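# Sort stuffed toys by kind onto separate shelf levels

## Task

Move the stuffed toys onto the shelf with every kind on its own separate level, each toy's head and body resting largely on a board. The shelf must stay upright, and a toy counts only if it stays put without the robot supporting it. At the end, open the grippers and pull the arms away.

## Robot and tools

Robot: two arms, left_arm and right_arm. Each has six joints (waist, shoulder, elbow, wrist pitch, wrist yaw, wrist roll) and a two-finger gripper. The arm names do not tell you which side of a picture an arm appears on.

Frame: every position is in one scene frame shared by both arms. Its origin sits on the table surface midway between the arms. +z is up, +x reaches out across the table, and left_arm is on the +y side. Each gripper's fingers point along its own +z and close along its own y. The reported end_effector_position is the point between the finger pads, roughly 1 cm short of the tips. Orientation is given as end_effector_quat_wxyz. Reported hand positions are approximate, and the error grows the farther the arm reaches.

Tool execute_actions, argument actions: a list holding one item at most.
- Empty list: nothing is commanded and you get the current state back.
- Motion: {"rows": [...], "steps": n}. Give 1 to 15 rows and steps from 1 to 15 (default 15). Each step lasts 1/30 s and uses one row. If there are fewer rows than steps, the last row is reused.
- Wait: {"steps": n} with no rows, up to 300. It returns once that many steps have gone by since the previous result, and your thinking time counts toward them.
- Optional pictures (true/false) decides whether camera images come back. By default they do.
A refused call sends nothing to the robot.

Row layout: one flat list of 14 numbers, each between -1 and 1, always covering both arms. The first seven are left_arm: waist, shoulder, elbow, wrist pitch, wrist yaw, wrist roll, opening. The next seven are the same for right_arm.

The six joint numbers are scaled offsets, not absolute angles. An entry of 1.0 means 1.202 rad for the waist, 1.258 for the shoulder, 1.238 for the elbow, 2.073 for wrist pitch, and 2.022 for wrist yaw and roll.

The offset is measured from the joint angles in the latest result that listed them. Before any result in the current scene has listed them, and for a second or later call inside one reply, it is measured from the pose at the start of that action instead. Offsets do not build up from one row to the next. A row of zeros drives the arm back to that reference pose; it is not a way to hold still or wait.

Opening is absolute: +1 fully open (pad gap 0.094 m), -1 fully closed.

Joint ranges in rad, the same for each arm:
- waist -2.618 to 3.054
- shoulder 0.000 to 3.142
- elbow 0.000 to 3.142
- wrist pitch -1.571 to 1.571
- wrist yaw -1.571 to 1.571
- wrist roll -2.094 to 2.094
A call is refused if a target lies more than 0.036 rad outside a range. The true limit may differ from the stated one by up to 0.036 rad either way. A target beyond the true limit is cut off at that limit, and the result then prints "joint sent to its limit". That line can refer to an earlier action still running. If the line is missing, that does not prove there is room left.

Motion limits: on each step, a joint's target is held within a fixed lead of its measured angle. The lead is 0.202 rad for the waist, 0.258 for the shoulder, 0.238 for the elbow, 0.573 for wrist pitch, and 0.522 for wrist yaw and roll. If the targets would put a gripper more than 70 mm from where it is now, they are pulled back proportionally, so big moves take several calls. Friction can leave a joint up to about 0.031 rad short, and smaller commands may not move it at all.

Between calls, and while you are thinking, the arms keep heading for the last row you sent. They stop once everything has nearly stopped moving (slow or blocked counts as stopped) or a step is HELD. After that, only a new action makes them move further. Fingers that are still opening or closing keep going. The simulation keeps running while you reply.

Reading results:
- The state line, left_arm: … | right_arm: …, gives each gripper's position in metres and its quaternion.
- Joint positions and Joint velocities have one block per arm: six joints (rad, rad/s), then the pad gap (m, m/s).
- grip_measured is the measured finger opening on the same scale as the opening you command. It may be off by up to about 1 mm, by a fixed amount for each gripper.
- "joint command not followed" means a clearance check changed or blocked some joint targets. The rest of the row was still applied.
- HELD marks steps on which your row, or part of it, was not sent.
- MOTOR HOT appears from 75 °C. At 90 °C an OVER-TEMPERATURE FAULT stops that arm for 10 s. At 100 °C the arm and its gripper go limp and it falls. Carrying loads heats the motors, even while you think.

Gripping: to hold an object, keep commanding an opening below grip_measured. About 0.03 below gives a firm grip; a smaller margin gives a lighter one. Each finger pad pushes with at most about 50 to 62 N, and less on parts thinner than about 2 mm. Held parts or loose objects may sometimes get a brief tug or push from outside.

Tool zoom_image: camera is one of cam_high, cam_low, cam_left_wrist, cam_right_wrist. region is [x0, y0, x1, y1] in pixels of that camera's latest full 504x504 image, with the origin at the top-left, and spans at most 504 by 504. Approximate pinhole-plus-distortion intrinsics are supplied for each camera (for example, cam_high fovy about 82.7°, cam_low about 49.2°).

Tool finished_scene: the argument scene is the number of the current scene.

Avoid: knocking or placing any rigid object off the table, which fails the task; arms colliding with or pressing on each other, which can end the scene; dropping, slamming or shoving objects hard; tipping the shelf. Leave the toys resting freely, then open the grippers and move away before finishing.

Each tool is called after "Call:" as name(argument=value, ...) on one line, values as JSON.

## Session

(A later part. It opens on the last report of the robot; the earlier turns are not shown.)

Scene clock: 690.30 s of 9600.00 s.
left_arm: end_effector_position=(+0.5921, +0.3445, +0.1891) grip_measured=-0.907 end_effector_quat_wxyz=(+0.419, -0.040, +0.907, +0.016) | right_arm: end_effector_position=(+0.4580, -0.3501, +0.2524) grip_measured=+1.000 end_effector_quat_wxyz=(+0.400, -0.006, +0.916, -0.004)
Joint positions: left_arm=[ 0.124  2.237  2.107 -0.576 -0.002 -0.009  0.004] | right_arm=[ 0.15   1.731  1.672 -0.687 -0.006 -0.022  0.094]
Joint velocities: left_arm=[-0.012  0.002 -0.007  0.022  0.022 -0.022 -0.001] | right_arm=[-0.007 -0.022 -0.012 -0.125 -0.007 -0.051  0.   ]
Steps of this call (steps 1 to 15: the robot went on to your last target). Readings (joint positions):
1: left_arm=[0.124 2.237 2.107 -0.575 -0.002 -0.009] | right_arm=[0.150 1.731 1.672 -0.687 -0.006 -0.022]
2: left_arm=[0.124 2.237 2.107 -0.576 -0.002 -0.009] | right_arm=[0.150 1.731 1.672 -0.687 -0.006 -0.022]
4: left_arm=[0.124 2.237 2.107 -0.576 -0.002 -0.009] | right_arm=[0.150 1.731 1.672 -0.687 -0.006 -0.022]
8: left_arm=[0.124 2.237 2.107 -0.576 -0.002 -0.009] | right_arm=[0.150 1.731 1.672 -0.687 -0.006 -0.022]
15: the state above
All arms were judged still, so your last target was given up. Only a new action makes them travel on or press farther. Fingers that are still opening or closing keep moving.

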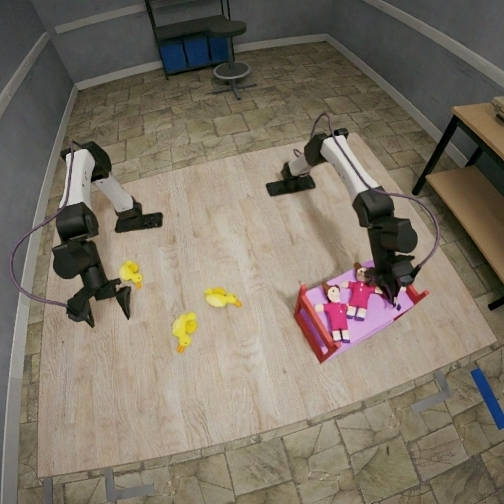

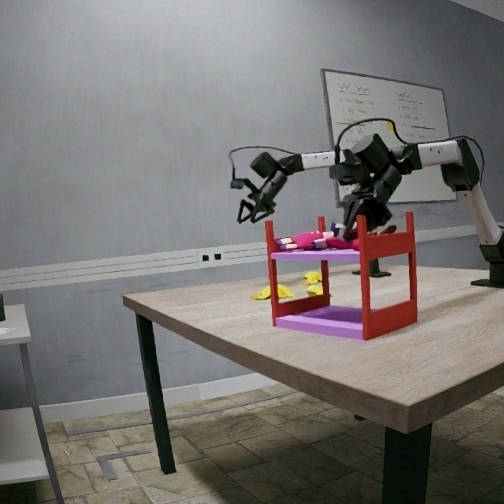

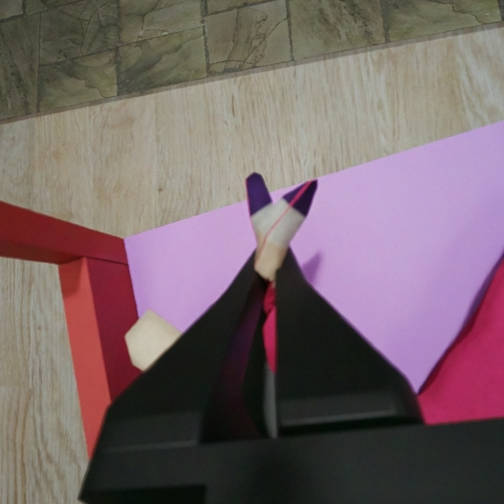

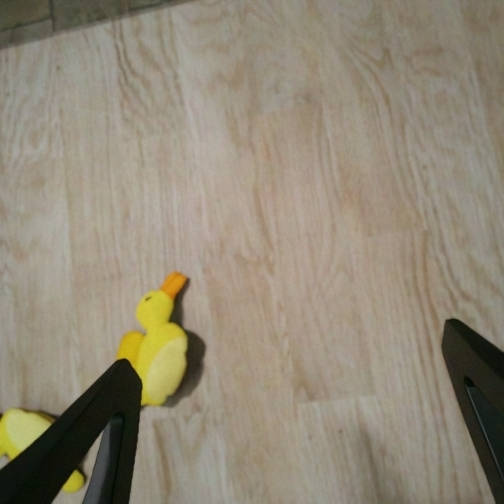

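Call:
execute_actions(actions=[{"rows":[[0,0,0,0,0,0,-0.75,0,0,0,0,0,0,1],[0,0,0,0,0,0,-0.6,0,0,0,0,0,0,1],[0,0,0,0,0,0,-0.45,0,0,0,0,0,0,1],[0,0,0,0,0,0,-0.3,0,0,0,0,0,0,1],[0,0,0,0,0,0,-0.3,0,0,0,0,0,0,1],[0,-0.03,0,0,0,0,-0.3,0,0,0,0,0,0,1],[0,-0.06,0,0,0,0,-0.3,0,0,0,0,0,0,1],[0,-0.1,0,0,0,0,-0.3,0,0,0,0,0,0,1],[0,-0.14,0,0,0,0,-0.3,0,0,0,0,0,0,1]],"steps":15}], pictures=false)

Call:
execute_actions(actions=[{"rows":[[0,-0.1,-0.03,0,0,0,-0.3,0,0,0,0,0,0,1],[0,-0.25,-0.1,0,0,0,0,0,0,0,0,0,0,1],[0,-0.45,-0.25,0,0,0,0.4,0,0,0,0,0,0,1],[0,-0.65,-0.45,-0.05,0,0,1,0,0,0,0,0,0,1],[0,-0.85,-0.62,-0.1,0,0,1,0,0,0,0,0,0,1]],"steps":15}], pictures=false)

Call:
execute_actions(actions=[{"steps":25}])

Call:
zoom_image(camera="cam_high", region=[280,220,460,380])

Scene clock: 706.10 s of 9600.00 s.
left_arm: end_effector_position=(+0.5682, +0.3426, +0.2879) grip_measured=-0.302 end_effector_quat_wxyz=(+0.490, -0.039, +0.871, +0.018) | right_arm: end_effector_position=(+0.4580, -0.3501, +0.2524) grip_measured=+1.000 end_effector_quat_wxyz=(+0.400, -0.006, +0.916, -0.004)
Joint positions: left_arm=[ 0.124  2.061  2.1   -0.585 -0.002 -0.009  0.033] | right_arm=[ 0.15   1.731  1.672 -0.687 -0.006 -0.022  0.094]
Joint velocities: left_arm=[-0.012 -0.369  0.134  0.183  0.007 -0.022  0.001] | right_arm=[-0.002  0.022  0.007 -0.007 -0.022  0.007  0.   ]
Steps of this call (steps 1 to 90: nothing new was sent; then 12.30 s passed at rest; steps 91 to 105: all 15 steps of this action). Readings (joint positions):
91: left_arm=[0.124 2.237 2.107 -0.576 -0.002 -0.009] | right_arm=[0.150 1.731 1.672 -0.687 -0.006 -0.022]
92: left_arm=[0.124 2.237 2.107 -0.576 -0.002 -0.009] | right_arm=[0.150 1.731 1.672 -0.687 -0.006 -0.022]
94: left_arm=[0.124 2.237 2.107 -0.576 -0.002 -0.009] | right_arm=[0.150 1.731 1.672 -0.687 -0.006 -0.022]
98: left_arm=[0.124 2.219 2.104 -0.580 -0.002 -0.009] | right_arm=[0.150 1.731 1.672 -0.687 -0.006 -0.022]
105: the state above

Scene clock: 706.60 s of 9600.00 s.
left_arm: end_effector_position=(+0.2939, +0.3209, +0.3526) grip_measured=+1.000 end_effector_quat_wxyz=(+0.510, -0.038, +0.859, +0.019) | right_arm: end_effector_position=(+0.4580, -0.3501, +0.2524) grip_measured=+1.000 end_effector_quat_wxyz=(+0.400, -0.006, +0.916, -0.004)
Joint positions: left_arm=[ 0.124  1.05   1.342 -0.792 -0.002 -0.009  0.094] | right_arm=[ 0.15   1.731  1.672 -0.687 -0.006 -0.022  0.094]
Joint velocities: left_arm=[-0.002 -1.512  0.017  0.007  0.037 -0.007  0.   ] | right_arm=[-0.002  0.017  0.002 -0.007 -0.051 -0.037  0.   ]
Steps of this call (steps 1 to 15: all 15 steps of this action). Readings (joint positions):
1: left_arm=[0.124 2.039 2.096 -0.579 -0.002 -0.009] | right_arm=[0.150 1.731 1.672 -0.687 -0.006 -0.022]
2: left_arm=[0.124 2.006 2.070 -0.579 -0.002 -0.009] | right_arm=[0.150 1.731 1.672 -0.687 -0.006 -0.022]
4: left_arm=[0.124 1.872 1.925 -0.578 -0.002 -0.009] | right_arm=[0.150 1.731 1.672 -0.687 -0.006 -0.022]
8: left_arm=[0.124 1.571 1.652 -0.675 -0.002 -0.009] | right_arm=[0.150 1.731 1.672 -0.687 -0.006 -0.022]
15: the state above

Scene clock: 707.43 s of 9600.00 s.
left_arm: end_effector_position=(+0.2776, +0.3196, +0.3741) grip_measured=+1.000 end_effector_quat_wxyz=(+0.540, -0.037, +0.840, +0.020) | right_arm: end_effector_position=(+0.4580, -0.3501, +0.2524) grip_measured=+1.000 end_effector_quat_wxyz=(+0.400, -0.006, +0.916, -0.004)
Joint positions: left_arm=[ 0.124  0.984  1.346 -0.79  -0.002 -0.009  0.094] | right_arm=[ 0.15   1.731  1.672 -0.687 -0.006 -0.022  0.094]
Joint velocities: left_arm=[-0.012  0.007 -0.007  0.051 -0.095  0.022  0.   ] | right_arm=[ 0.007  0.007 -0.007 -0.007 -0.022 -0.066  0.   ]
Steps of this call (steps 1 to 25: the robot went on to your last target). Readings (joint positions):
1: left_arm=[0.124 1.005 1.343 -0.788 -0.002 -0.009] | right_arm=[0.150 1.731 1.672 -0.687 -0.006 -0.022]
2: left_arm=[0.124 0.976 1.345 -0.787 -0.002 -0.009] | right_arm=[0.150 1.731 1.672 -0.687 -0.006 -0.022]
4: left_arm=[0.124 0.958 1.346 -0.785 -0.002 -0.009] | right_arm=[0.150 1.731 1.672 -0.687 -0.006 -0.022]
8: left_arm=[0.124 0.979 1.346 -0.788 -0.002 -0.009] | right_arm=[0.150 1.731 1.672 -0.687 -0.006 -0.022]
25: the state above

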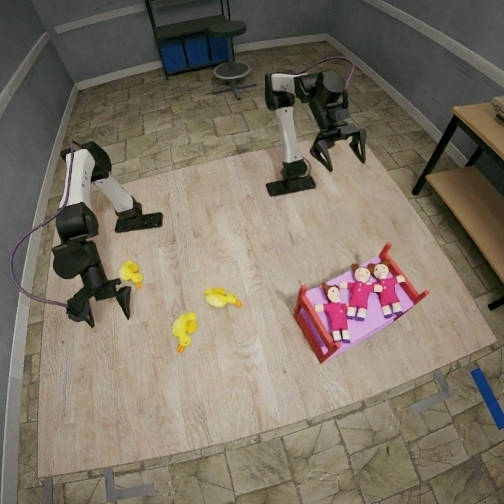

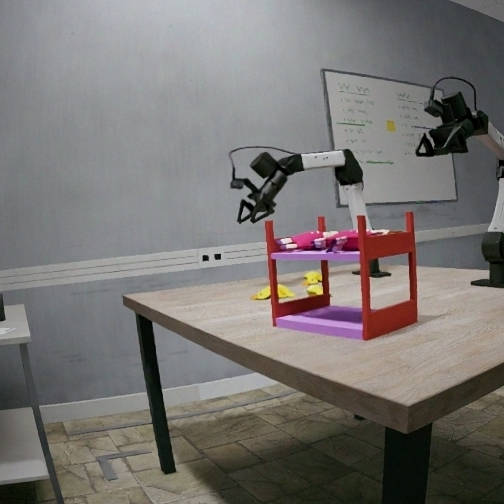

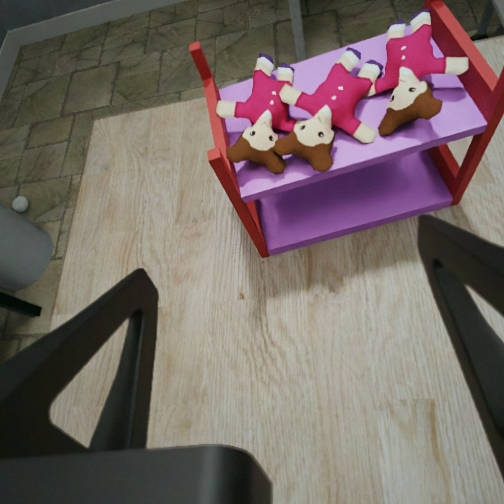

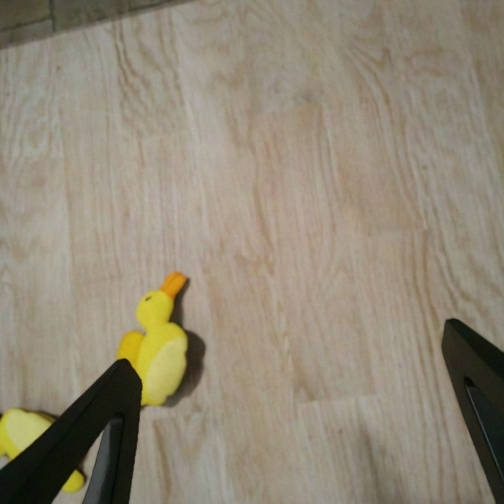

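Region (280, 220, 460, 380) of cam_high's 504x504 image, scaled by 2.800, with more detail than that image has.

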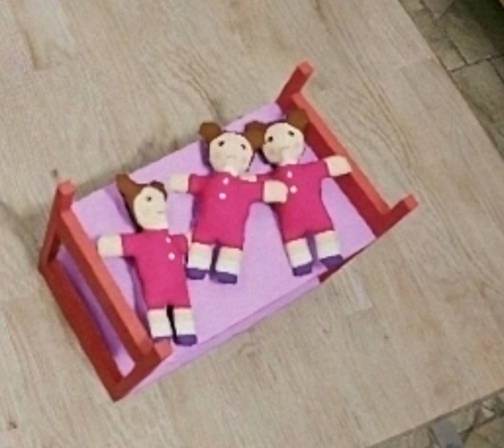

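Call:
execute_actions(actions=[{"rows":[[-0.12,0.05,0,0,0,0.05,1,0,0,0,0,0,0,1],[-0.25,0.1,0,0,0,0.1,1,0,0,0,0,0,0,1],[-0.4,0.2,0.05,0,0,0.2,1,0,0,0,0,0,0,1],[-0.55,0.35,0.12,0,0,0.3,1,0,0,0,0,0,0,1],[-0.67,0.55,0.2,0,0,0.4,1,0,0,0,0,0,0,1]],"steps":15}], pictures=false)

Call:
execute_actions(actions=[{"steps":25}], pictures=false)

Call:
execute_actions(actions=[{"rows":[[0,0.08,0.04,0,0,0,1,0,0,0,0,0,0,1],[0,0.16,0.08,0.01,0,0,1,0,0,0,0,0,0,1],[0,0.25,0.13,0.02,0,0,1,0,0,0,0,0,0,1],[0,0.34,0.17,0.04,0,0,1,0,0,0,0,0,0,1]],"steps":15}], pictures=false)

Call:
execute_actions(actions=[{"steps":20}])

Scene clock: 754.07 s of 9600.00 s.
left_arm: end_effector_position=(+0.3370, +0.0274, +0.2179) grip_measured=+1.000 end_effector_quat_wxyz=(+0.335, +0.572, +0.749, +0.012) | right_arm: end_effector_position=(+0.4580, -0.3501, +0.2524) grip_measured=+1.000 end_effector_quat_wxyz=(+0.400, -0.006, +0.916, -0.004)
Joint positions: left_arm=[-0.595  1.672  1.561 -0.777 -0.015  0.668  0.094] | right_arm=[ 0.15   1.731  1.672 -0.687 -0.006 -0.022  0.094]
Joint velocities: left_arm=[-1.463  0.828  0.022 -0.066  0.007  0.813  0.   ] | right_arm=[-0.022 -0.017 -0.002 -0.081 -0.037  0.037  0.   ]
Steps of this call (steps 1 to 15: the robot went on to your last target; steps 16 to 90: nothing new was sent; then 43.13 s passed at rest; steps 91 to 105: all 15 steps of this action). Readings (joint positions):
91: left_arm=[0.104 0.988 1.346 -0.790 -0.013 0.002] | right_arm=[0.150 1.731 1.672 -0.687 -0.006 -0.022]
92: left_arm=[0.047 1.002 1.347 -0.789 -0.019 0.032] | right_arm=[0.150 1.731 1.672 -0.687 -0.006 -0.022]
94: left_arm=[-0.076 1.087 1.384 -0.799 -0.014 0.151] | right_arm=[0.150 1.731 1.672 -0.687 -0.006 -0.022]
98: left_arm=[-0.281 1.351 1.535 -0.784 -0.013 0.426] | right_arm=[0.150 1.731 1.672 -0.687 -0.006 -0.022]
105: the state above

Scene clock: 754.90 s of 9600.00 s.
left_arm: end_effector_position=(+0.3098, -0.0076, +0.2119) grip_measured=+1.000 end_effector_quat_wxyz=(+0.324, +0.654, +0.683, +0.009) | right_arm: end_effector_position=(+0.4580, -0.3501, +0.2524) grip_measured=+1.000 end_effector_quat_wxyz=(+0.400, -0.006, +0.916, -0.004)
Joint positions: left_arm=[-0.686  1.691  1.573 -0.793  0.003  0.795  0.094] | right_arm=[ 0.15   1.731  1.672 -0.687 -0.006 -0.022  0.094]
Joint velocities: left_arm=[-0.002  0.002  0.007  0.007 -0.081 -0.037  0.   ] | right_arm=[ 0.012 -0.012 -0.002 -0.007 -0.051 -0.037  0.   ]
Steps of this call (steps 1 to 25: the robot went on to your last target). Readings (joint positions):
1: left_arm=[-0.640 1.694 1.561 -0.780 -0.011 0.694] | right_arm=[0.150 1.731 1.672 -0.687 -0.006 -0.022]
2: left_arm=[-0.675 1.707 1.561 -0.785 -0.004 0.716] | right_arm=[0.150 1.731 1.672 -0.687 -0.006 -0.022]
4: left_arm=[-0.704 1.709 1.561 -0.792 0.004 0.746] | right_arm=[0.150 1.731 1.672 -0.687 -0.006 -0.022]
8: left_arm=[-0.691 1.695 1.570 -0.793 0.004 0.776] | right_arm=[0.150 1.731 1.672 -0.687 -0.006 -0.022]
25: the state above

Scene clock: 755.40 s of 9600.00 s.
left_arm: end_effector_position=(+0.3605, -0.0531, +0.0724) grip_measured=+1.000 end_effector_quat_wxyz=(+0.220, +0.674, +0.705, +0.006) | right_arm: end_effector_position=(+0.4580, -0.3501, +0.2524) grip_measured=+1.000 end_effector_quat_wxyz=(+0.400, -0.006, +0.916, -0.004)
Joint positions: left_arm=[-0.686  2.158  1.762 -0.732  0.003  0.795  0.094] | right_arm=[ 0.15   1.731  1.672 -0.687 -0.006 -0.022  0.094]
Joint velocities: left_arm=[ 0.007 -0.227 -0.007 -0.007 -0.007  0.007  0.   ] | right_arm=[ 0.012 -0.017 -0.007 -0.051  0.081  0.037  0.   ]
Steps of this call (steps 1 to 15: all 15 steps of this action). Readings (joint positions):
1: left_arm=[-0.686 1.701 1.579 -0.798 0.003 0.795] | right_arm=[0.150 1.731 1.672 -0.687 -0.006 -0.022]
2: left_arm=[-0.686 1.730 1.606 -0.803 0.003 0.795] | right_arm=[0.150 1.731 1.672 -0.687 -0.006 -0.022]
4: left_arm=[-0.686 1.841 1.692 -0.787 0.003 0.795] | right_arm=[0.150 1.731 1.672 -0.687 -0.006 -0.022]
8: left_arm=[-0.686 2.071 1.767 -0.722 0.003 0.795] | right_arm=[0.150 1.731 1.672 -0.687 -0.006 -0.022]
15: the state above

Scene clock: 756.07 s of 9600.00 s.
left_arm: end_effector_position=(+0.3618, -0.0543, +0.0849) grip_measured=+1.000 end_effector_quat_wxyz=(+0.234, +0.672, +0.702, +0.006) | right_arm: end_effector_position=(+0.4580, -0.3501, +0.2524) grip_measured=+1.000 end_effector_quat_wxyz=(+0.400, -0.006, +0.916, -0.004)
Joint positions: left_arm=[-0.686  2.133  1.762 -0.727  0.003  0.795  0.094] | right_arm=[ 0.15   1.731  1.672 -0.687 -0.006 -0.022  0.094]
Joint velocities: left_arm=[-0.007 -0.017 -0.017 -0.066 -0.007  0.022  0.   ] | right_arm=[-0.012 -0.007  0.002  0.022 -0.022 -0.007  0.   ]
Steps of this call (steps 1 to 20: the robot went on to your last target). Readings (joint positions):
1: left_arm=[-0.686 2.150 1.762 -0.732 0.003 0.795] | right_arm=[0.150 1.731 1.672 -0.687 -0.006 -0.022]
2: left_arm=[-0.686 2.143 1.762 -0.731 0.003 0.795] | right_arm=[0.150 1.731 1.672 -0.687 -0.006 -0.022]
4: left_arm=[-0.686 2.135 1.762 -0.729 0.003 0.795] | right_arm=[0.150 1.731 1.672 -0.687 -0.006 -0.022]
8: left_arm=[-0.686 2.133 1.762 -0.728 0.003 0.795] | right_arm=[0.150 1.731 1.672 -0.687 -0.006 -0.022]
20: the state above

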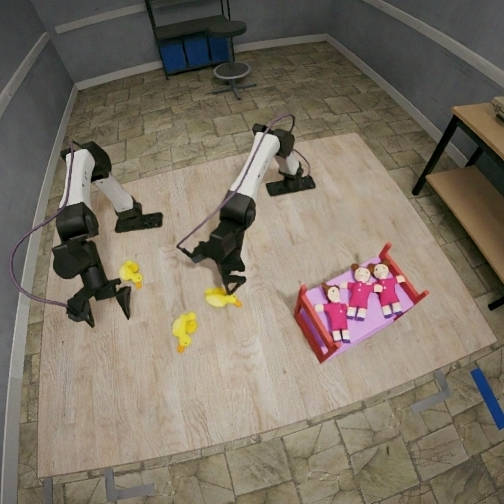

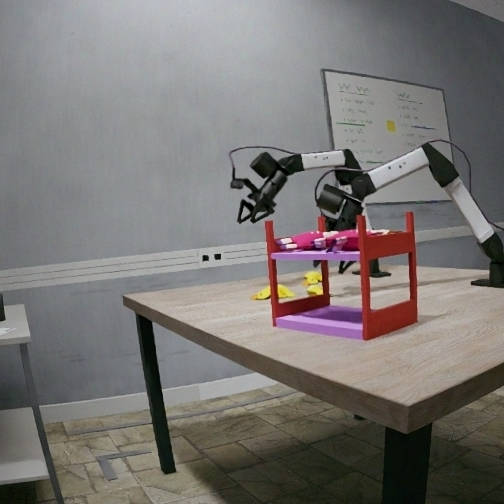

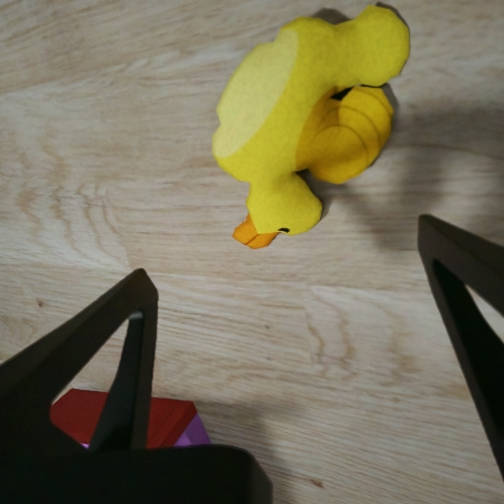

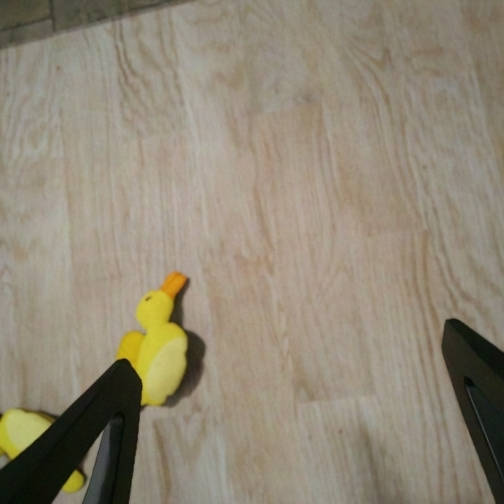

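Call:
execute_actions(actions=[{"rows":[[-0.02,0,0.03,0.01,0,0,1,0,0,0,0,0,0,1],[-0.04,0.03,0.07,0.02,0,0,1,0,0,0,0,0,0,1],[-0.07,0.08,0.1,0.03,0,0,1,0,0,0,0,0,0,1],[-0.07,0.13,0.12,0.045,0,0,1,0,0,0,0,0,0,1]],"steps":15}], pictures=false)

Call:
execute_actions(actions=[{"steps":20}])

Scene clock: 766.63 s of 9600.00 s.
left_arm: end_effector_position=(+0.3573, -0.1194, +0.0485) grip_measured=+1.000 end_effector_quat_wxyz=(+0.248, +0.701, +0.669, -0.005) | right_arm: end_effector_position=(+0.4580, -0.3501, +0.2524) grip_measured=+1.000 end_effector_quat_wxyz=(+0.400, -0.006, +0.916, -0.004)
Joint positions: left_arm=[-0.777  2.314  1.898 -0.653  0.002  0.795  0.094] | right_arm=[ 0.15   1.731  1.672 -0.687 -0.006 -0.022  0.094]
Joint velocities: left_arm=[ 0.046 -0.012 -0.002 -0.007  0.051 -0.022  0.   ] | right_arm=[-0.012  0.012 -0.017  0.037 -0.022 -0.007  0.   ]
Steps of this call (steps 1 to 15: the robot went on to your last target; steps 16 to 90: nothing new was sent; then 7.07 s passed at rest; steps 91 to 105: all 15 steps of this action). Readings (joint positions):
91: left_arm=[-0.687 2.133 1.764 -0.727 0.002 0.795] | right_arm=[0.150 1.731 1.672 -0.687 -0.006 -0.022]
92: left_arm=[-0.691 2.139 1.775 -0.731 0.001 0.795] | right_arm=[0.150 1.731 1.672 -0.687 -0.006 -0.022]
94: left_arm=[-0.714 2.186 1.841 -0.719 -0.002 0.795] | right_arm=[0.150 1.731 1.672 -0.687 -0.006 -0.022]
98: left_arm=[-0.771 2.281 1.898 -0.656 0.001 0.795] | right_arm=[0.150 1.731 1.672 -0.687 -0.006 -0.022]
105: the state above

Scene clock: 767.30 s of 9600.00 s.
left_arm: end_effector_position=(+0.3580, -0.1188, +0.0485) grip_measured=+1.000 end_effector_quat_wxyz=(+0.249, +0.700, +0.669, -0.004) | right_arm: end_effector_position=(+0.4580, -0.3501, +0.2524) grip_measured=+1.000 end_effector_quat_wxyz=(+0.400, -0.006, +0.916, -0.004)
Joint positions: left_arm=[-0.776  2.314  1.898 -0.653  0.002  0.795  0.094] | right_arm=[ 0.15   1.731  1.672 -0.687 -0.006 -0.022  0.094]
Joint velocities: left_arm=[ 0.012 -0.012  0.017  0.007  0.007 -0.007  0.   ] | right_arm=[ 0.012  0.002  0.012  0.037  0.037 -0.051  0.   ]
Steps of this call (steps 1 to 15: the robot went on to your last target; steps 16 to 20: nothing new was sent). Readings (joint positions):
1: left_arm=[-0.776 2.314 1.898 -0.653 0.002 0.795] | right_arm=[0.150 1.731 1.672 -0.687 -0.006 -0.022]
2: left_arm=[-0.776 2.314 1.898 -0.653 0.002 0.795] | right_arm=[0.150 1.731 1.672 -0.687 -0.006 -0.022]
4: left_arm=[-0.776 2.314 1.898 -0.653 0.002 0.795] | right_arm=[0.150 1.731 1.672 -0.687 -0.006 -0.022]
8: left_arm=[-0.776 2.314 1.898 -0.653 0.002 0.795] | right_arm=[0.150 1.731 1.672 -0.687 -0.006 -0.022]
20: the state above
All arms were judged still, so your last target was given up. Only a new action makes them travel on or press farther. Fingers that are still opening or closing keep moving.

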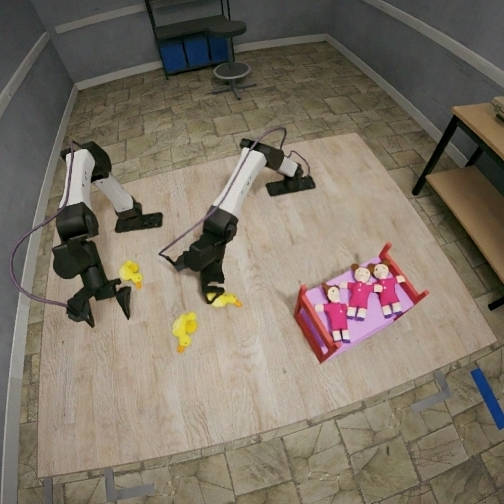

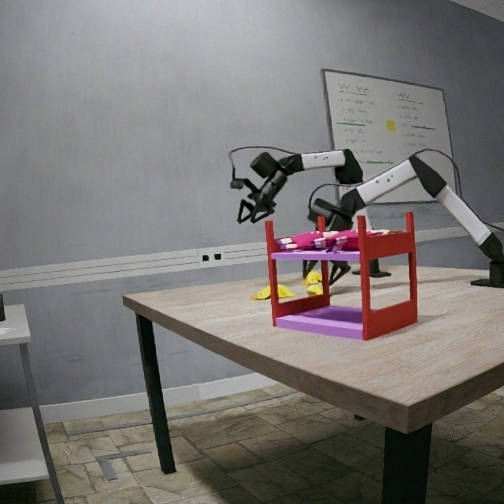

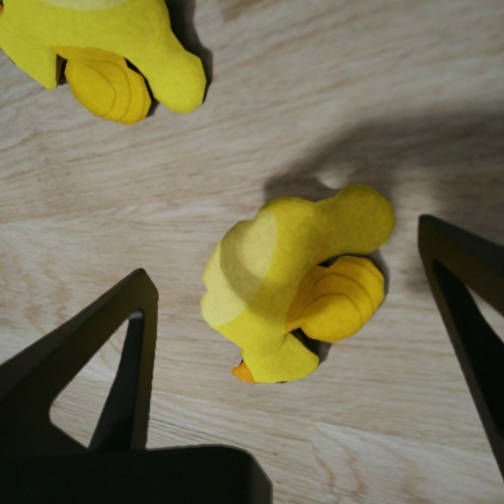

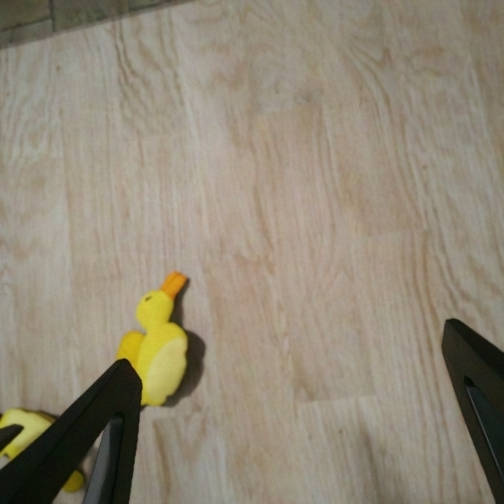

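Call:
execute_actions(actions=[{"rows":[[0,0.02,0,0,0,0,1,0,0,0,0,0,0,1],[0,0.04,0,0,0,0,1,0,0,0,0,0,0,1],[0,0.06,0,0,0,0,1,0,0,0,0,0,0,1],[0,0.065,0,0,0,0,1,0,0,0,0,0,0,1],[0,0.065,0,0,0,0,1,0,0,0,0,0,0,1],[0,0.065,0,0,0,0,1,0,0,0,0,0,0,1],[0,0.065,0,0,0,0,0.6,0,0,0,0,0,0,1],[0,0.065,0,0,0,0,0.2,0,0,0,0,0,0,1],[0,0.065,0,0,0,0,-0.2,0,0,0,0,0,0,1],[0,0.065,0,0,0,0,-0.5,0,0,0,0,0,0,1],[0,0.065,0,0,0,0,-0.75,0,0,0,0,0,0,1],[0,0.065,0,0,0,0,-0.92,0,0,0,0,0,0,1]],"steps":15}], pictures=false)

Call:
execute_actions(actions=[{"steps":15}])

Scene clock: 779.60 s of 9600.00 s.
left_arm: end_effector_position=(+0.3578, -0.1162, +0.0141) grip_measured=-0.908 end_effector_quat_wxyz=(+0.222, +0.703, +0.675, -0.005) | right_arm: end_effector_position=(+0.4580, -0.3501, +0.2524) grip_measured=+1.000 end_effector_quat_wxyz=(+0.400, -0.006, +0.916, -0.004)
Joint positions: left_arm=[-0.772  2.383  1.904 -0.644  0.004  0.793  0.004] | right_arm=[ 0.15   1.731  1.672 -0.687 -0.006 -0.022  0.094]
Joint velocities: left_arm=[-0.002 -0.017 -0.002  0.066 -0.11  -0.081 -0.008] | right_arm=[ 0.007  0.007 -0.012  0.051 -0.051 -0.022  0.   ]
Steps of this call (steps 1 to 90: nothing new was sent; then 8.80 s passed at rest; steps 91 to 105: all 15 steps of this action). Readings (joint positions):
91: left_arm=[-0.776 2.315 1.898 -0.653 0.002 0.795] | right_arm=[0.150 1.731 1.672 -0.687 -0.006 -0.022]
92: left_arm=[-0.776 2.320 1.898 -0.653 0.002 0.795] | right_arm=[0.150 1.731 1.672 -0.687 -0.006 -0.022]
94: left_arm=[-0.776 2.341 1.898 -0.652 0.002 0.795] | right_arm=[0.150 1.731 1.672 -0.687 -0.006 -0.022]
98: left_arm=[-0.772 2.365 1.904 -0.647 0.006 0.793] | right_arm=[0.150 1.731 1.672 -0.687 -0.006 -0.022]
105: the state above

Scene clock: 780.10 s of 9600.00 s.
left_arm: end_effector_position=(+0.3585, -0.1168, +0.0145) grip_measured=-0.912 end_effector_quat_wxyz=(+0.224, +0.703, +0.675, -0.004) | right_arm: end_effector_position=(+0.4580, -0.3501, +0.2524) grip_measured=+1.000 end_effector_quat_wxyz=(+0.400, -0.006, +0.916, -0.004)
Joint positions: left_arm=[-0.772  2.383  1.904 -0.64   0.004  0.793  0.004] | right_arm=[ 0.15   1.731  1.672 -0.687 -0.006 -0.022  0.094]
Joint velocities: left_arm=[-0.007 -0.002 -0.017 -0.066  0.022 -0.037 -0.001] | right_arm=[ 0.007 -0.017 -0.007 -0.051 -0.037  0.022  0.   ]
Steps of this call (steps 1 to 15: the robot went on to your last target). Readings (joint positions):
1: left_arm=[-0.772 2.383 1.904 -0.640 0.004 0.793] | right_arm=[0.150 1.731 1.672 -0.687 -0.006 -0.022]
2: left_arm=[-0.772 2.383 1.904 -0.640 0.004 0.793] | right_arm=[0.150 1.731 1.672 -0.687 -0.006 -0.022]
4: left_arm=[-0.772 2.383 1.904 -0.640 0.004 0.793] | right_arm=[0.150 1.731 1.672 -0.687 -0.006 -0.022]
8: left_arm=[-0.772 2.383 1.904 -0.640 0.004 0.793] | right_arm=[0.150 1.731 1.672 -0.687 -0.006 -0.022]
15: the state above
All arms were judged still, so your last target was given up. Only a new action makes them travel on or press farther. Fingers that are still opening or closing keep moving.

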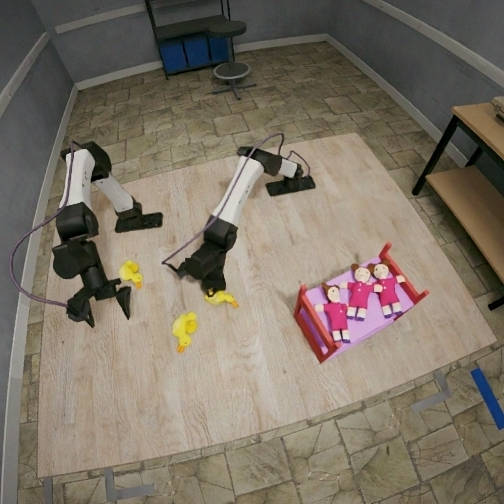

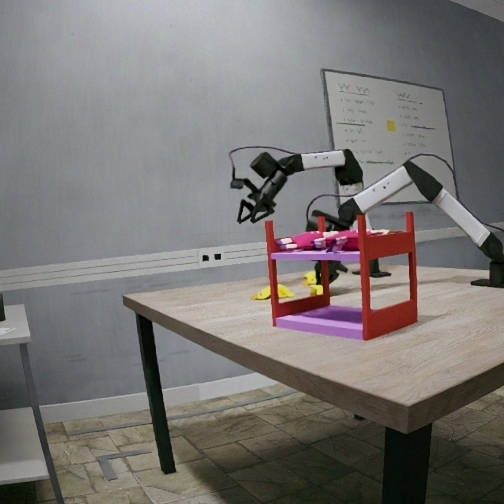

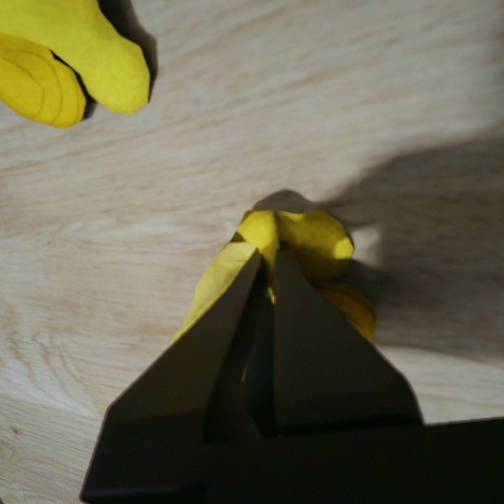

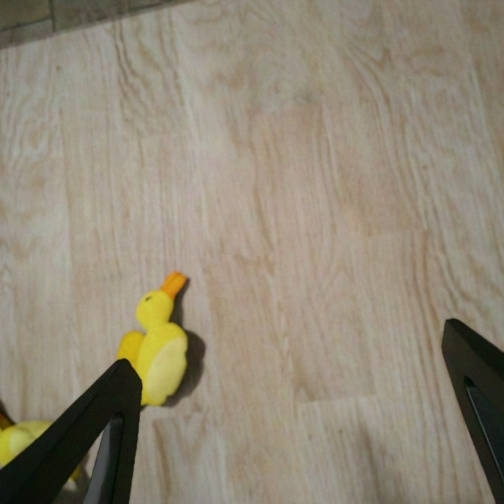

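Call:
execute_actions(actions=[{"rows":[[0,-0.08,0,0,0,0,-0.92,0,0,0,0,0,0,1],[0,-0.18,-0.08,0.02,0,0,-0.92,0,0,0,0,0,0,1],[0,-0.3,-0.22,0.06,0,-0.1,-0.92,0,0,0,0,0,0,1],[0,-0.42,-0.4,0.12,0,-0.2,-0.92,0,0,0,0,0,0,1],[0,-0.55,-0.62,0.2,0,-0.39,-0.92,0,0,0,0,0,0,1]],"steps":15}], pictures=false)

Call:
execute_actions(actions=[{"steps":25}], pictures=false)

Call:
execute_actions(actions=[{"rows":[[0.05,-0.07,-0.12,0.06,0,0,-0.92,0,0,0,0,0,0,1],[0.15,-0.14,-0.25,0.12,0,0,-0.92,0,0,0,0,0,0,1],[0.3,-0.22,-0.38,0.18,0,0,-0.92,0,0,0,0,0,0,1],[0.42,-0.29,-0.5,0.24,0,0,-0.92,0,0,0,0,0,0,1],[0.55,-0.35,-0.62,0.29,0,0,-0.92,0,0,0,0,0,0,1]],"steps":15}], pictures=false)

Call:
execute_actions(actions=[{"steps":30}])

Scene clock: 805.50 s of 9600.00 s.
left_arm: end_effector_position=(+0.2892, -0.0426, +0.1317) grip_measured=-0.912 end_effector_quat_wxyz=(+0.353, +0.402, +0.834, -0.138) | right_arm: end_effector_position=(+0.4580, -0.3501, +0.2524) grip_measured=+1.000 end_effector_quat_wxyz=(+0.400, -0.006, +0.916, -0.004)
Joint positions: left_arm=[-0.772  1.676  1.158 -0.276  0.003  0.079  0.004] | right_arm=[ 0.15   1.731  1.672 -0.687 -0.006 -0.022  0.094]
Joint velocities: left_arm=[ 0.007  0.164 -0.212  0.125  0.022 -0.462 -0.001] | right_arm=[ 0.017  0.017  0.007  0.022  0.022 -0.007  0.   ]
Steps of this call (steps 1 to 90: nothing new was sent; then 21.90 s passed at rest; steps 91 to 105: all 15 steps of this action). Readings (joint positions):
91: left_arm=[-0.772 2.374 1.903 -0.639 0.003 0.793] | right_arm=[0.150 1.731 1.672 -0.687 -0.006 -0.022]
92: left_arm=[-0.772 2.351 1.881 -0.631 0.003 0.793] | right_arm=[0.150 1.731 1.672 -0.687 -0.006 -0.022]
94: left_arm=[-0.772 2.222 1.725 -0.571 0.003 0.704] | right_arm=[0.150 1.731 1.672 -0.687 -0.006 -0.022]
98: left_arm=[-0.772 1.895 1.392 -0.389 0.003 0.344] | right_arm=[0.150 1.731 1.672 -0.687 -0.006 -0.022]
105: the state above

Scene clock: 806.33 s of 9600.00 s.
left_arm: end_effector_position=(+0.2884, -0.0418, +0.1198) grip_measured=-0.912 end_effector_quat_wxyz=(+0.341, +0.374, +0.850, -0.147) | right_arm: end_effector_position=(+0.4580, -0.3501, +0.2524) grip_measured=+1.000 end_effector_quat_wxyz=(+0.400, -0.006, +0.916, -0.004)
Joint positions: left_arm=[-0.772  1.692  1.14  -0.258  0.003  0.01   0.004] | right_arm=[ 0.15   1.731  1.672 -0.687 -0.006 -0.022  0.094]
Joint velocities: left_arm=[ 0.002 -0.017  0.007  0.007 -0.051  0.007  0.   ] | right_arm=[-0.012 -0.012 -0.012  0.022 -0.037  0.037  0.   ]
Steps of this call (steps 1 to 25: the robot went on to your last target). Readings (joint positions):
1: left_arm=[-0.772 1.681 1.152 -0.273 0.003 0.065] | right_arm=[0.150 1.731 1.672 -0.687 -0.006 -0.022]
2: left_arm=[-0.772 1.686 1.146 -0.273 0.003 0.054] | right_arm=[0.150 1.731 1.672 -0.687 -0.006 -0.022]
4: left_arm=[-0.772 1.692 1.141 -0.273 0.003 0.038] | right_arm=[0.150 1.731 1.672 -0.687 -0.006 -0.022]
8: left_arm=[-0.772 1.692 1.140 -0.265 0.003 0.022] | right_arm=[0.150 1.731 1.672 -0.687 -0.006 -0.022]
25: the state above

Scene clock: 806.83 s of 9600.00 s.
left_arm: end_effector_position=(+0.3042, +0.2462, +0.0633) grip_measured=-0.912 end_effector_quat_wxyz=(+0.446, +0.071, +0.892, -0.026) | right_arm: end_effector_position=(+0.4580, -0.3501, +0.2524) grip_measured=+1.000 end_effector_quat_wxyz=(+0.400, -0.006, +0.916, -0.004)
Joint positions: left_arm=[-0.109  1.254  0.361  0.248 -0.014  0.011  0.004] | right_arm=[ 0.15   1.731  1.672 -0.687 -0.006 -0.022  0.094]
Joint velocities: left_arm=[ 0.002 -0.002 -0.212 -0.022 -0.007 -0.066 -0.   ] | right_arm=[ 0.002 -0.022  0.002 -0.007 -0.022 -0.022  0.   ]
Steps of this call (steps 1 to 15: all 15 steps of this action). Readings (joint positions):
1: left_arm=[-0.767 1.683 1.119 -0.232 0.005 0.010] | right_arm=[0.150 1.731 1.672 -0.687 -0.006 -0.022]
2: left_arm=[-0.747 1.651 1.063 -0.183 0.015 0.011] | right_arm=[0.150 1.731 1.672 -0.687 -0.006 -0.022]
4: left_arm=[-0.658 1.550 0.925 -0.111 0.021 0.011] | right_arm=[0.150 1.731 1.672 -0.687 -0.006 -0.022]
8: left_arm=[-0.417 1.323 0.660 0.112 0.014 0.011] | right_arm=[0.150 1.731 1.672 -0.687 -0.006 -0.022]
15: the state above

Scene clock: 807.83 s of 9600.00 s.
left_arm: end_effector_position=(+0.3119, +0.2435, +0.0747) grip_measured=-0.912 end_effector_quat_wxyz=(+0.472, +0.072, +0.878, -0.032) | right_arm: end_effector_position=(+0.4580, -0.3501, +0.2524) grip_measured=+1.000 end_effector_quat_wxyz=(+0.400, -0.006, +0.916, -0.004)
Joint positions: left_arm=[-0.109  1.254  0.359  0.31  -0.005  0.011  0.004] | right_arm=[ 0.15   1.731  1.672 -0.687 -0.006 -0.022  0.094]
Joint velocities: left_arm=[ 0.012 -0.027  0.002 -0.022 -0.066  0.022 -0.   ] | right_arm=[ 0.022 -0.002 -0.002  0.007  0.007 -0.022  0.   ]
Steps of this call (steps 1 to 30: the robot went on to your last target). Readings (joint positions):
1: left_arm=[-0.109 1.254 0.359 0.249 -0.011 0.011] | right_arm=[0.150 1.731 1.672 -0.687 -0.006 -0.022]
2: left_arm=[-0.109 1.254 0.359 0.258 -0.011 0.011] | right_arm=[0.150 1.731 1.672 -0.687 -0.006 -0.022]
4: left_arm=[-0.109 1.254 0.359 0.280 -0.008 0.011] | right_arm=[0.150 1.731 1.672 -0.687 -0.006 -0.022]
8: left_arm=[-0.109 1.254 0.359 0.300 -0.006 0.011] | right_arm=[0.150 1.731 1.672 -0.687 -0.006 -0.022]
30: the state above
All arms were judged still, so your last target was given up. Only a new action makes them travel on or press farther. Fingers that are still opening or closing keep moving.

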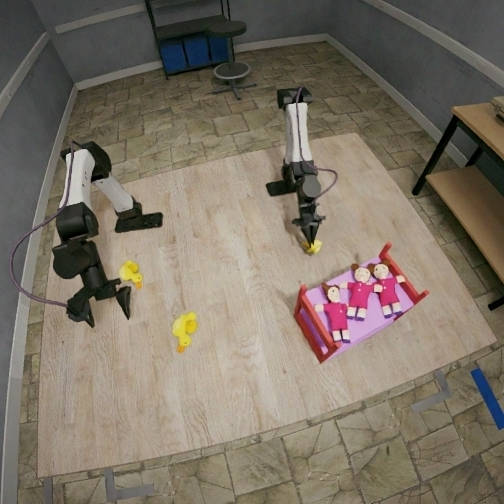

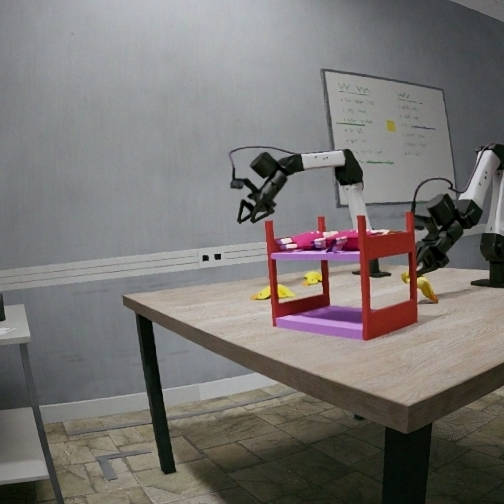

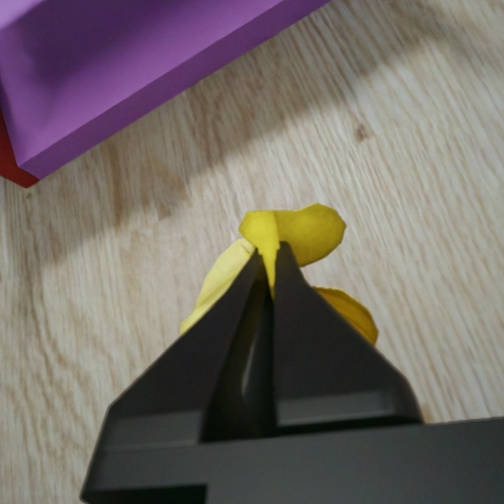

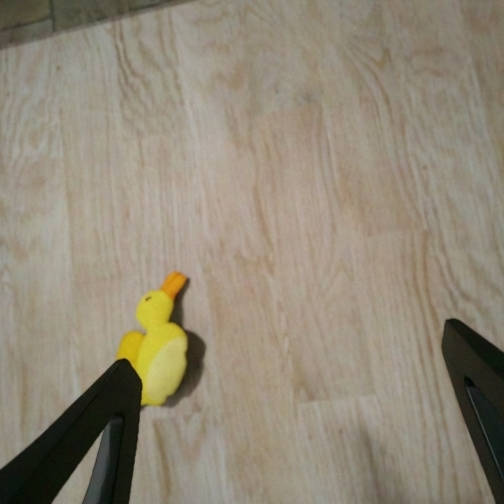

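Call:
execute_actions(actions=[{"rows":[[0.01,0.02,0,0.05,0,0,-0.92,0,0,0,0,0,0,1],[0.02,0.05,0,0.1,0,0,-0.92,0,0,0,0,0,0,1],[0.04,0.09,0,0.16,0,0,-0.92,0,0,0,0,0,0,1],[0.04,0.116,0,0.21,0,0,-0.92,0,0,0,0,0,0,1]],"steps":15}], pictures=false)

Call:
execute_actions(actions=[{"steps":15}], pictures=false)

Call:
execute_actions(actions=[{"rows":[[0,0.07,0.07,0,0,0,-0.92,0,0,0,0,0,0,1],[0,0.14,0.14,0,0,0,-0.92,0,0,0,0,0,0,1],[0,0.21,0.21,0,0,0,-0.92,0,0,0,0,0,0,1],[0,0.27,0.28,0,0,0,-0.92,0,0,0,0,0,0,1]],"steps":15}], pictures=false)

Call:
execute_actions(actions=[{"steps":20}])

Scene clock: 834.67 s of 9600.00 s.
left_arm: end_effector_position=(+0.3522, +0.2533, +0.1090) grip_measured=-0.912 end_effector_quat_wxyz=(+0.573, +0.049, +0.818, -0.027) | right_arm: end_effector_position=(+0.4580, -0.3501, +0.2524) grip_measured=+1.000 end_effector_quat_wxyz=(+0.400, -0.006, +0.916, -0.004)
Joint positions: left_arm=[-0.067  1.396  0.359  0.689 -0.004  0.011  0.004] | right_arm=[ 0.15   1.731  1.672 -0.687 -0.006 -0.022  0.094]
Joint velocities: left_arm=[ 0.002  0.007 -0.002  0.125  0.11  -0.051  0.001] | right_arm=[-0.002  0.002 -0.017 -0.007  0.081  0.037  0.   ]
Steps of this call (steps 1 to 90: nothing new was sent; then 23.33 s passed at rest; steps 91 to 105: all 15 steps of this action). Readings (joint positions):
91: left_arm=[-0.108 1.256 0.359 0.317 -0.005 0.011] | right_arm=[0.150 1.731 1.672 -0.687 -0.006 -0.022]
92: left_arm=[-0.105 1.267 0.359 0.341 -0.004 0.011] | right_arm=[0.150 1.731 1.672 -0.687 -0.006 -0.022]
94: left_arm=[-0.086 1.323 0.359 0.448 -0.003 0.011] | right_arm=[0.150 1.731 1.672 -0.687 -0.006 -0.022]
98: left_arm=[-0.067 1.395 0.359 0.597 -0.004 0.011] | right_arm=[0.150 1.731 1.672 -0.687 -0.006 -0.022]
105: the state above

Scene clock: 835.17 s of 9600.00 s.
left_arm: end_effector_position=(+0.3537, +0.2532, +0.1132) grip_measured=-0.912 end_effector_quat_wxyz=(+0.580, +0.049, +0.812, -0.028) | right_arm: end_effector_position=(+0.4580, -0.3501, +0.2524) grip_measured=+1.000 end_effector_quat_wxyz=(+0.400, -0.006, +0.916, -0.004)
Joint positions: left_arm=[-0.067  1.396  0.359  0.707 -0.004  0.011  0.004] | right_arm=[ 0.15   1.731  1.672 -0.687 -0.006 -0.022  0.094]
Joint velocities: left_arm=[-0.017  0.002  0.002 -0.007  0.007  0.007 -0.   ] | right_arm=[-0.002  0.012  0.027  0.051  0.007  0.007  0.   ]
Steps of this call (steps 1 to 15: the robot went on to your last target). Readings (joint positions):
1: left_arm=[-0.067 1.396 0.359 0.693 -0.004 0.011] | right_arm=[0.150 1.731 1.672 -0.687 -0.006 -0.022]
2: left_arm=[-0.067 1.396 0.359 0.696 -0.004 0.011] | right_arm=[0.150 1.731 1.672 -0.687 -0.006 -0.022]
4: left_arm=[-0.067 1.396 0.359 0.701 -0.004 0.011] | right_arm=[0.150 1.731 1.672 -0.687 -0.006 -0.022]
8: left_arm=[-0.067 1.396 0.359 0.705 -0.004 0.011] | right_arm=[0.150 1.731 1.672 -0.687 -0.006 -0.022]
15: the state above

Scene clock: 835.67 s of 9600.00 s.
left_arm: end_effector_position=(+0.4389, +0.2436, +0.1057) grip_measured=-0.912 end_effector_quat_wxyz=(+0.571, +0.049, +0.819, -0.027) | right_arm: end_effector_position=(+0.4580, -0.3501, +0.2524) grip_measured=+1.000 end_effector_quat_wxyz=(+0.400, -0.006, +0.916, -0.004)
Joint positions: left_arm=[-0.067  1.739  0.689  0.696 -0.004  0.011  0.004] | right_arm=[ 0.15   1.731  1.672 -0.687 -0.006 -0.022  0.094]
Joint velocities: left_arm=[-0.022 -0.007 -0.007 -0.007  0.007 -0.007  0.   ] | right_arm=[ 0.002  0.017  0.002  0.051 -0.022  0.022  0.   ]
Steps of this call (steps 1 to 15: all 15 steps of this action). Readings (joint positions):
1: left_arm=[-0.067 1.406 0.366 0.706 -0.004 0.011] | right_arm=[0.150 1.731 1.672 -0.687 -0.006 -0.022]
2: left_arm=[-0.067 1.442 0.396 0.703 -0.004 0.011] | right_arm=[0.150 1.731 1.672 -0.687 -0.006 -0.022]
4: left_arm=[-0.067 1.583 0.524 0.696 -0.004 0.011] | right_arm=[0.150 1.731 1.672 -0.687 -0.006 -0.022]
8: left_arm=[-0.067 1.739 0.688 0.696 -0.004 0.011] | right_arm=[0.150 1.731 1.672 -0.687 -0.006 -0.022]
15: the state above

Scene clock: 836.33 s of 9600.00 s.
left_arm: end_effector_position=(+0.4389, +0.2436, +0.1057) grip_measured=-0.912 end_effector_quat_wxyz=(+0.571, +0.049, +0.819, -0.027) | right_arm: end_effector_position=(+0.4580, -0.3501, +0.2524) grip_measured=+1.000 end_effector_quat_wxyz=(+0.400, -0.006, +0.916, -0.004)
Joint positions: left_arm=[-0.067  1.739  0.689  0.696 -0.004  0.011  0.004] | right_arm=[ 0.15   1.731  1.672 -0.687 -0.006 -0.022  0.094]
Joint velocities: left_arm=[ 0.007 -0.007  0.007 -0.081  0.051 -0.051  0.   ] | right_arm=[-0.002 -0.022 -0.017  0.022  0.022  0.007  0.   ]
Steps of this call (steps 1 to 15: the robot went on to your last target; steps 16 to 20: nothing new was sent). Readings (joint positions):
1: left_arm=[-0.067 1.739 0.689 0.696 -0.004 0.011] | right_arm=[0.150 1.731 1.672 -0.687 -0.006 -0.022]
2: left_arm=[-0.067 1.739 0.689 0.696 -0.004 0.011] | right_arm=[0.150 1.731 1.672 -0.687 -0.006 -0.022]
4: left_arm=[-0.067 1.739 0.689 0.696 -0.004 0.011] | right_arm=[0.150 1.731 1.672 -0.687 -0.006 -0.022]
8: left_arm=[-0.067 1.739 0.689 0.696 -0.004 0.011] | right_arm=[0.150 1.731 1.672 -0.687 -0.006 -0.022]
20: the state above
All arms were judged still, so your last target was given up. Only a new action makes them travel on or press farther. Fingers that are still opening or closing keep moving.

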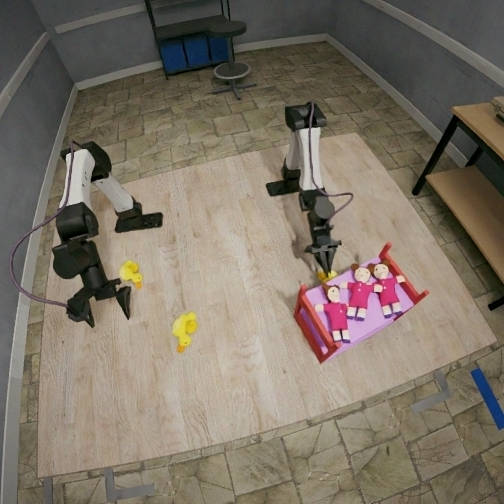

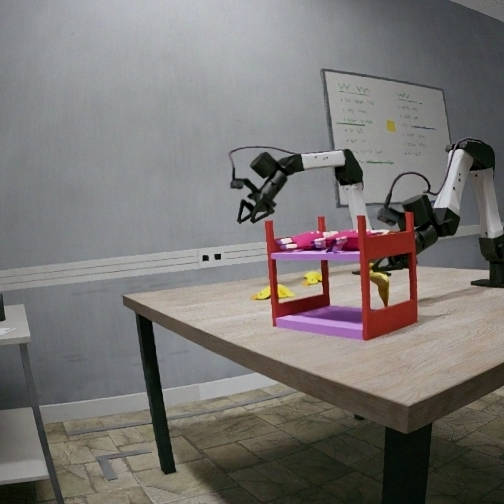

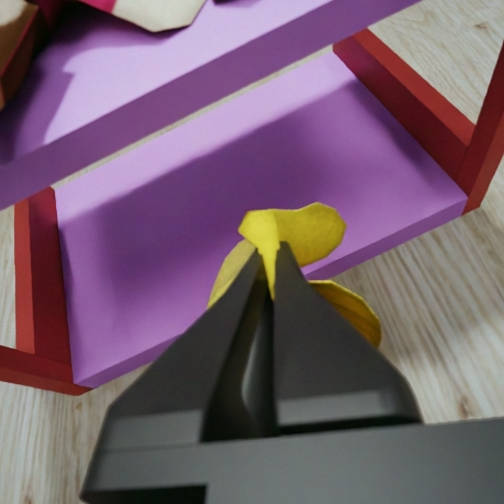

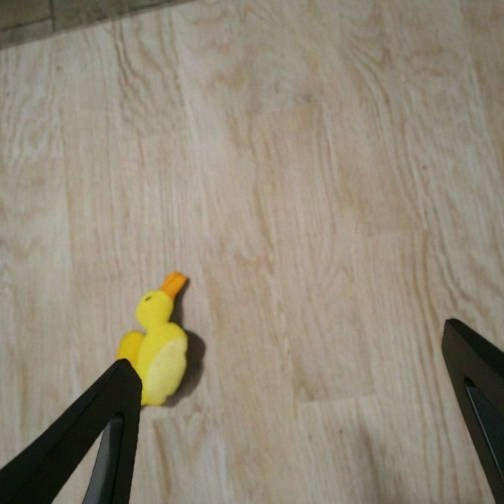

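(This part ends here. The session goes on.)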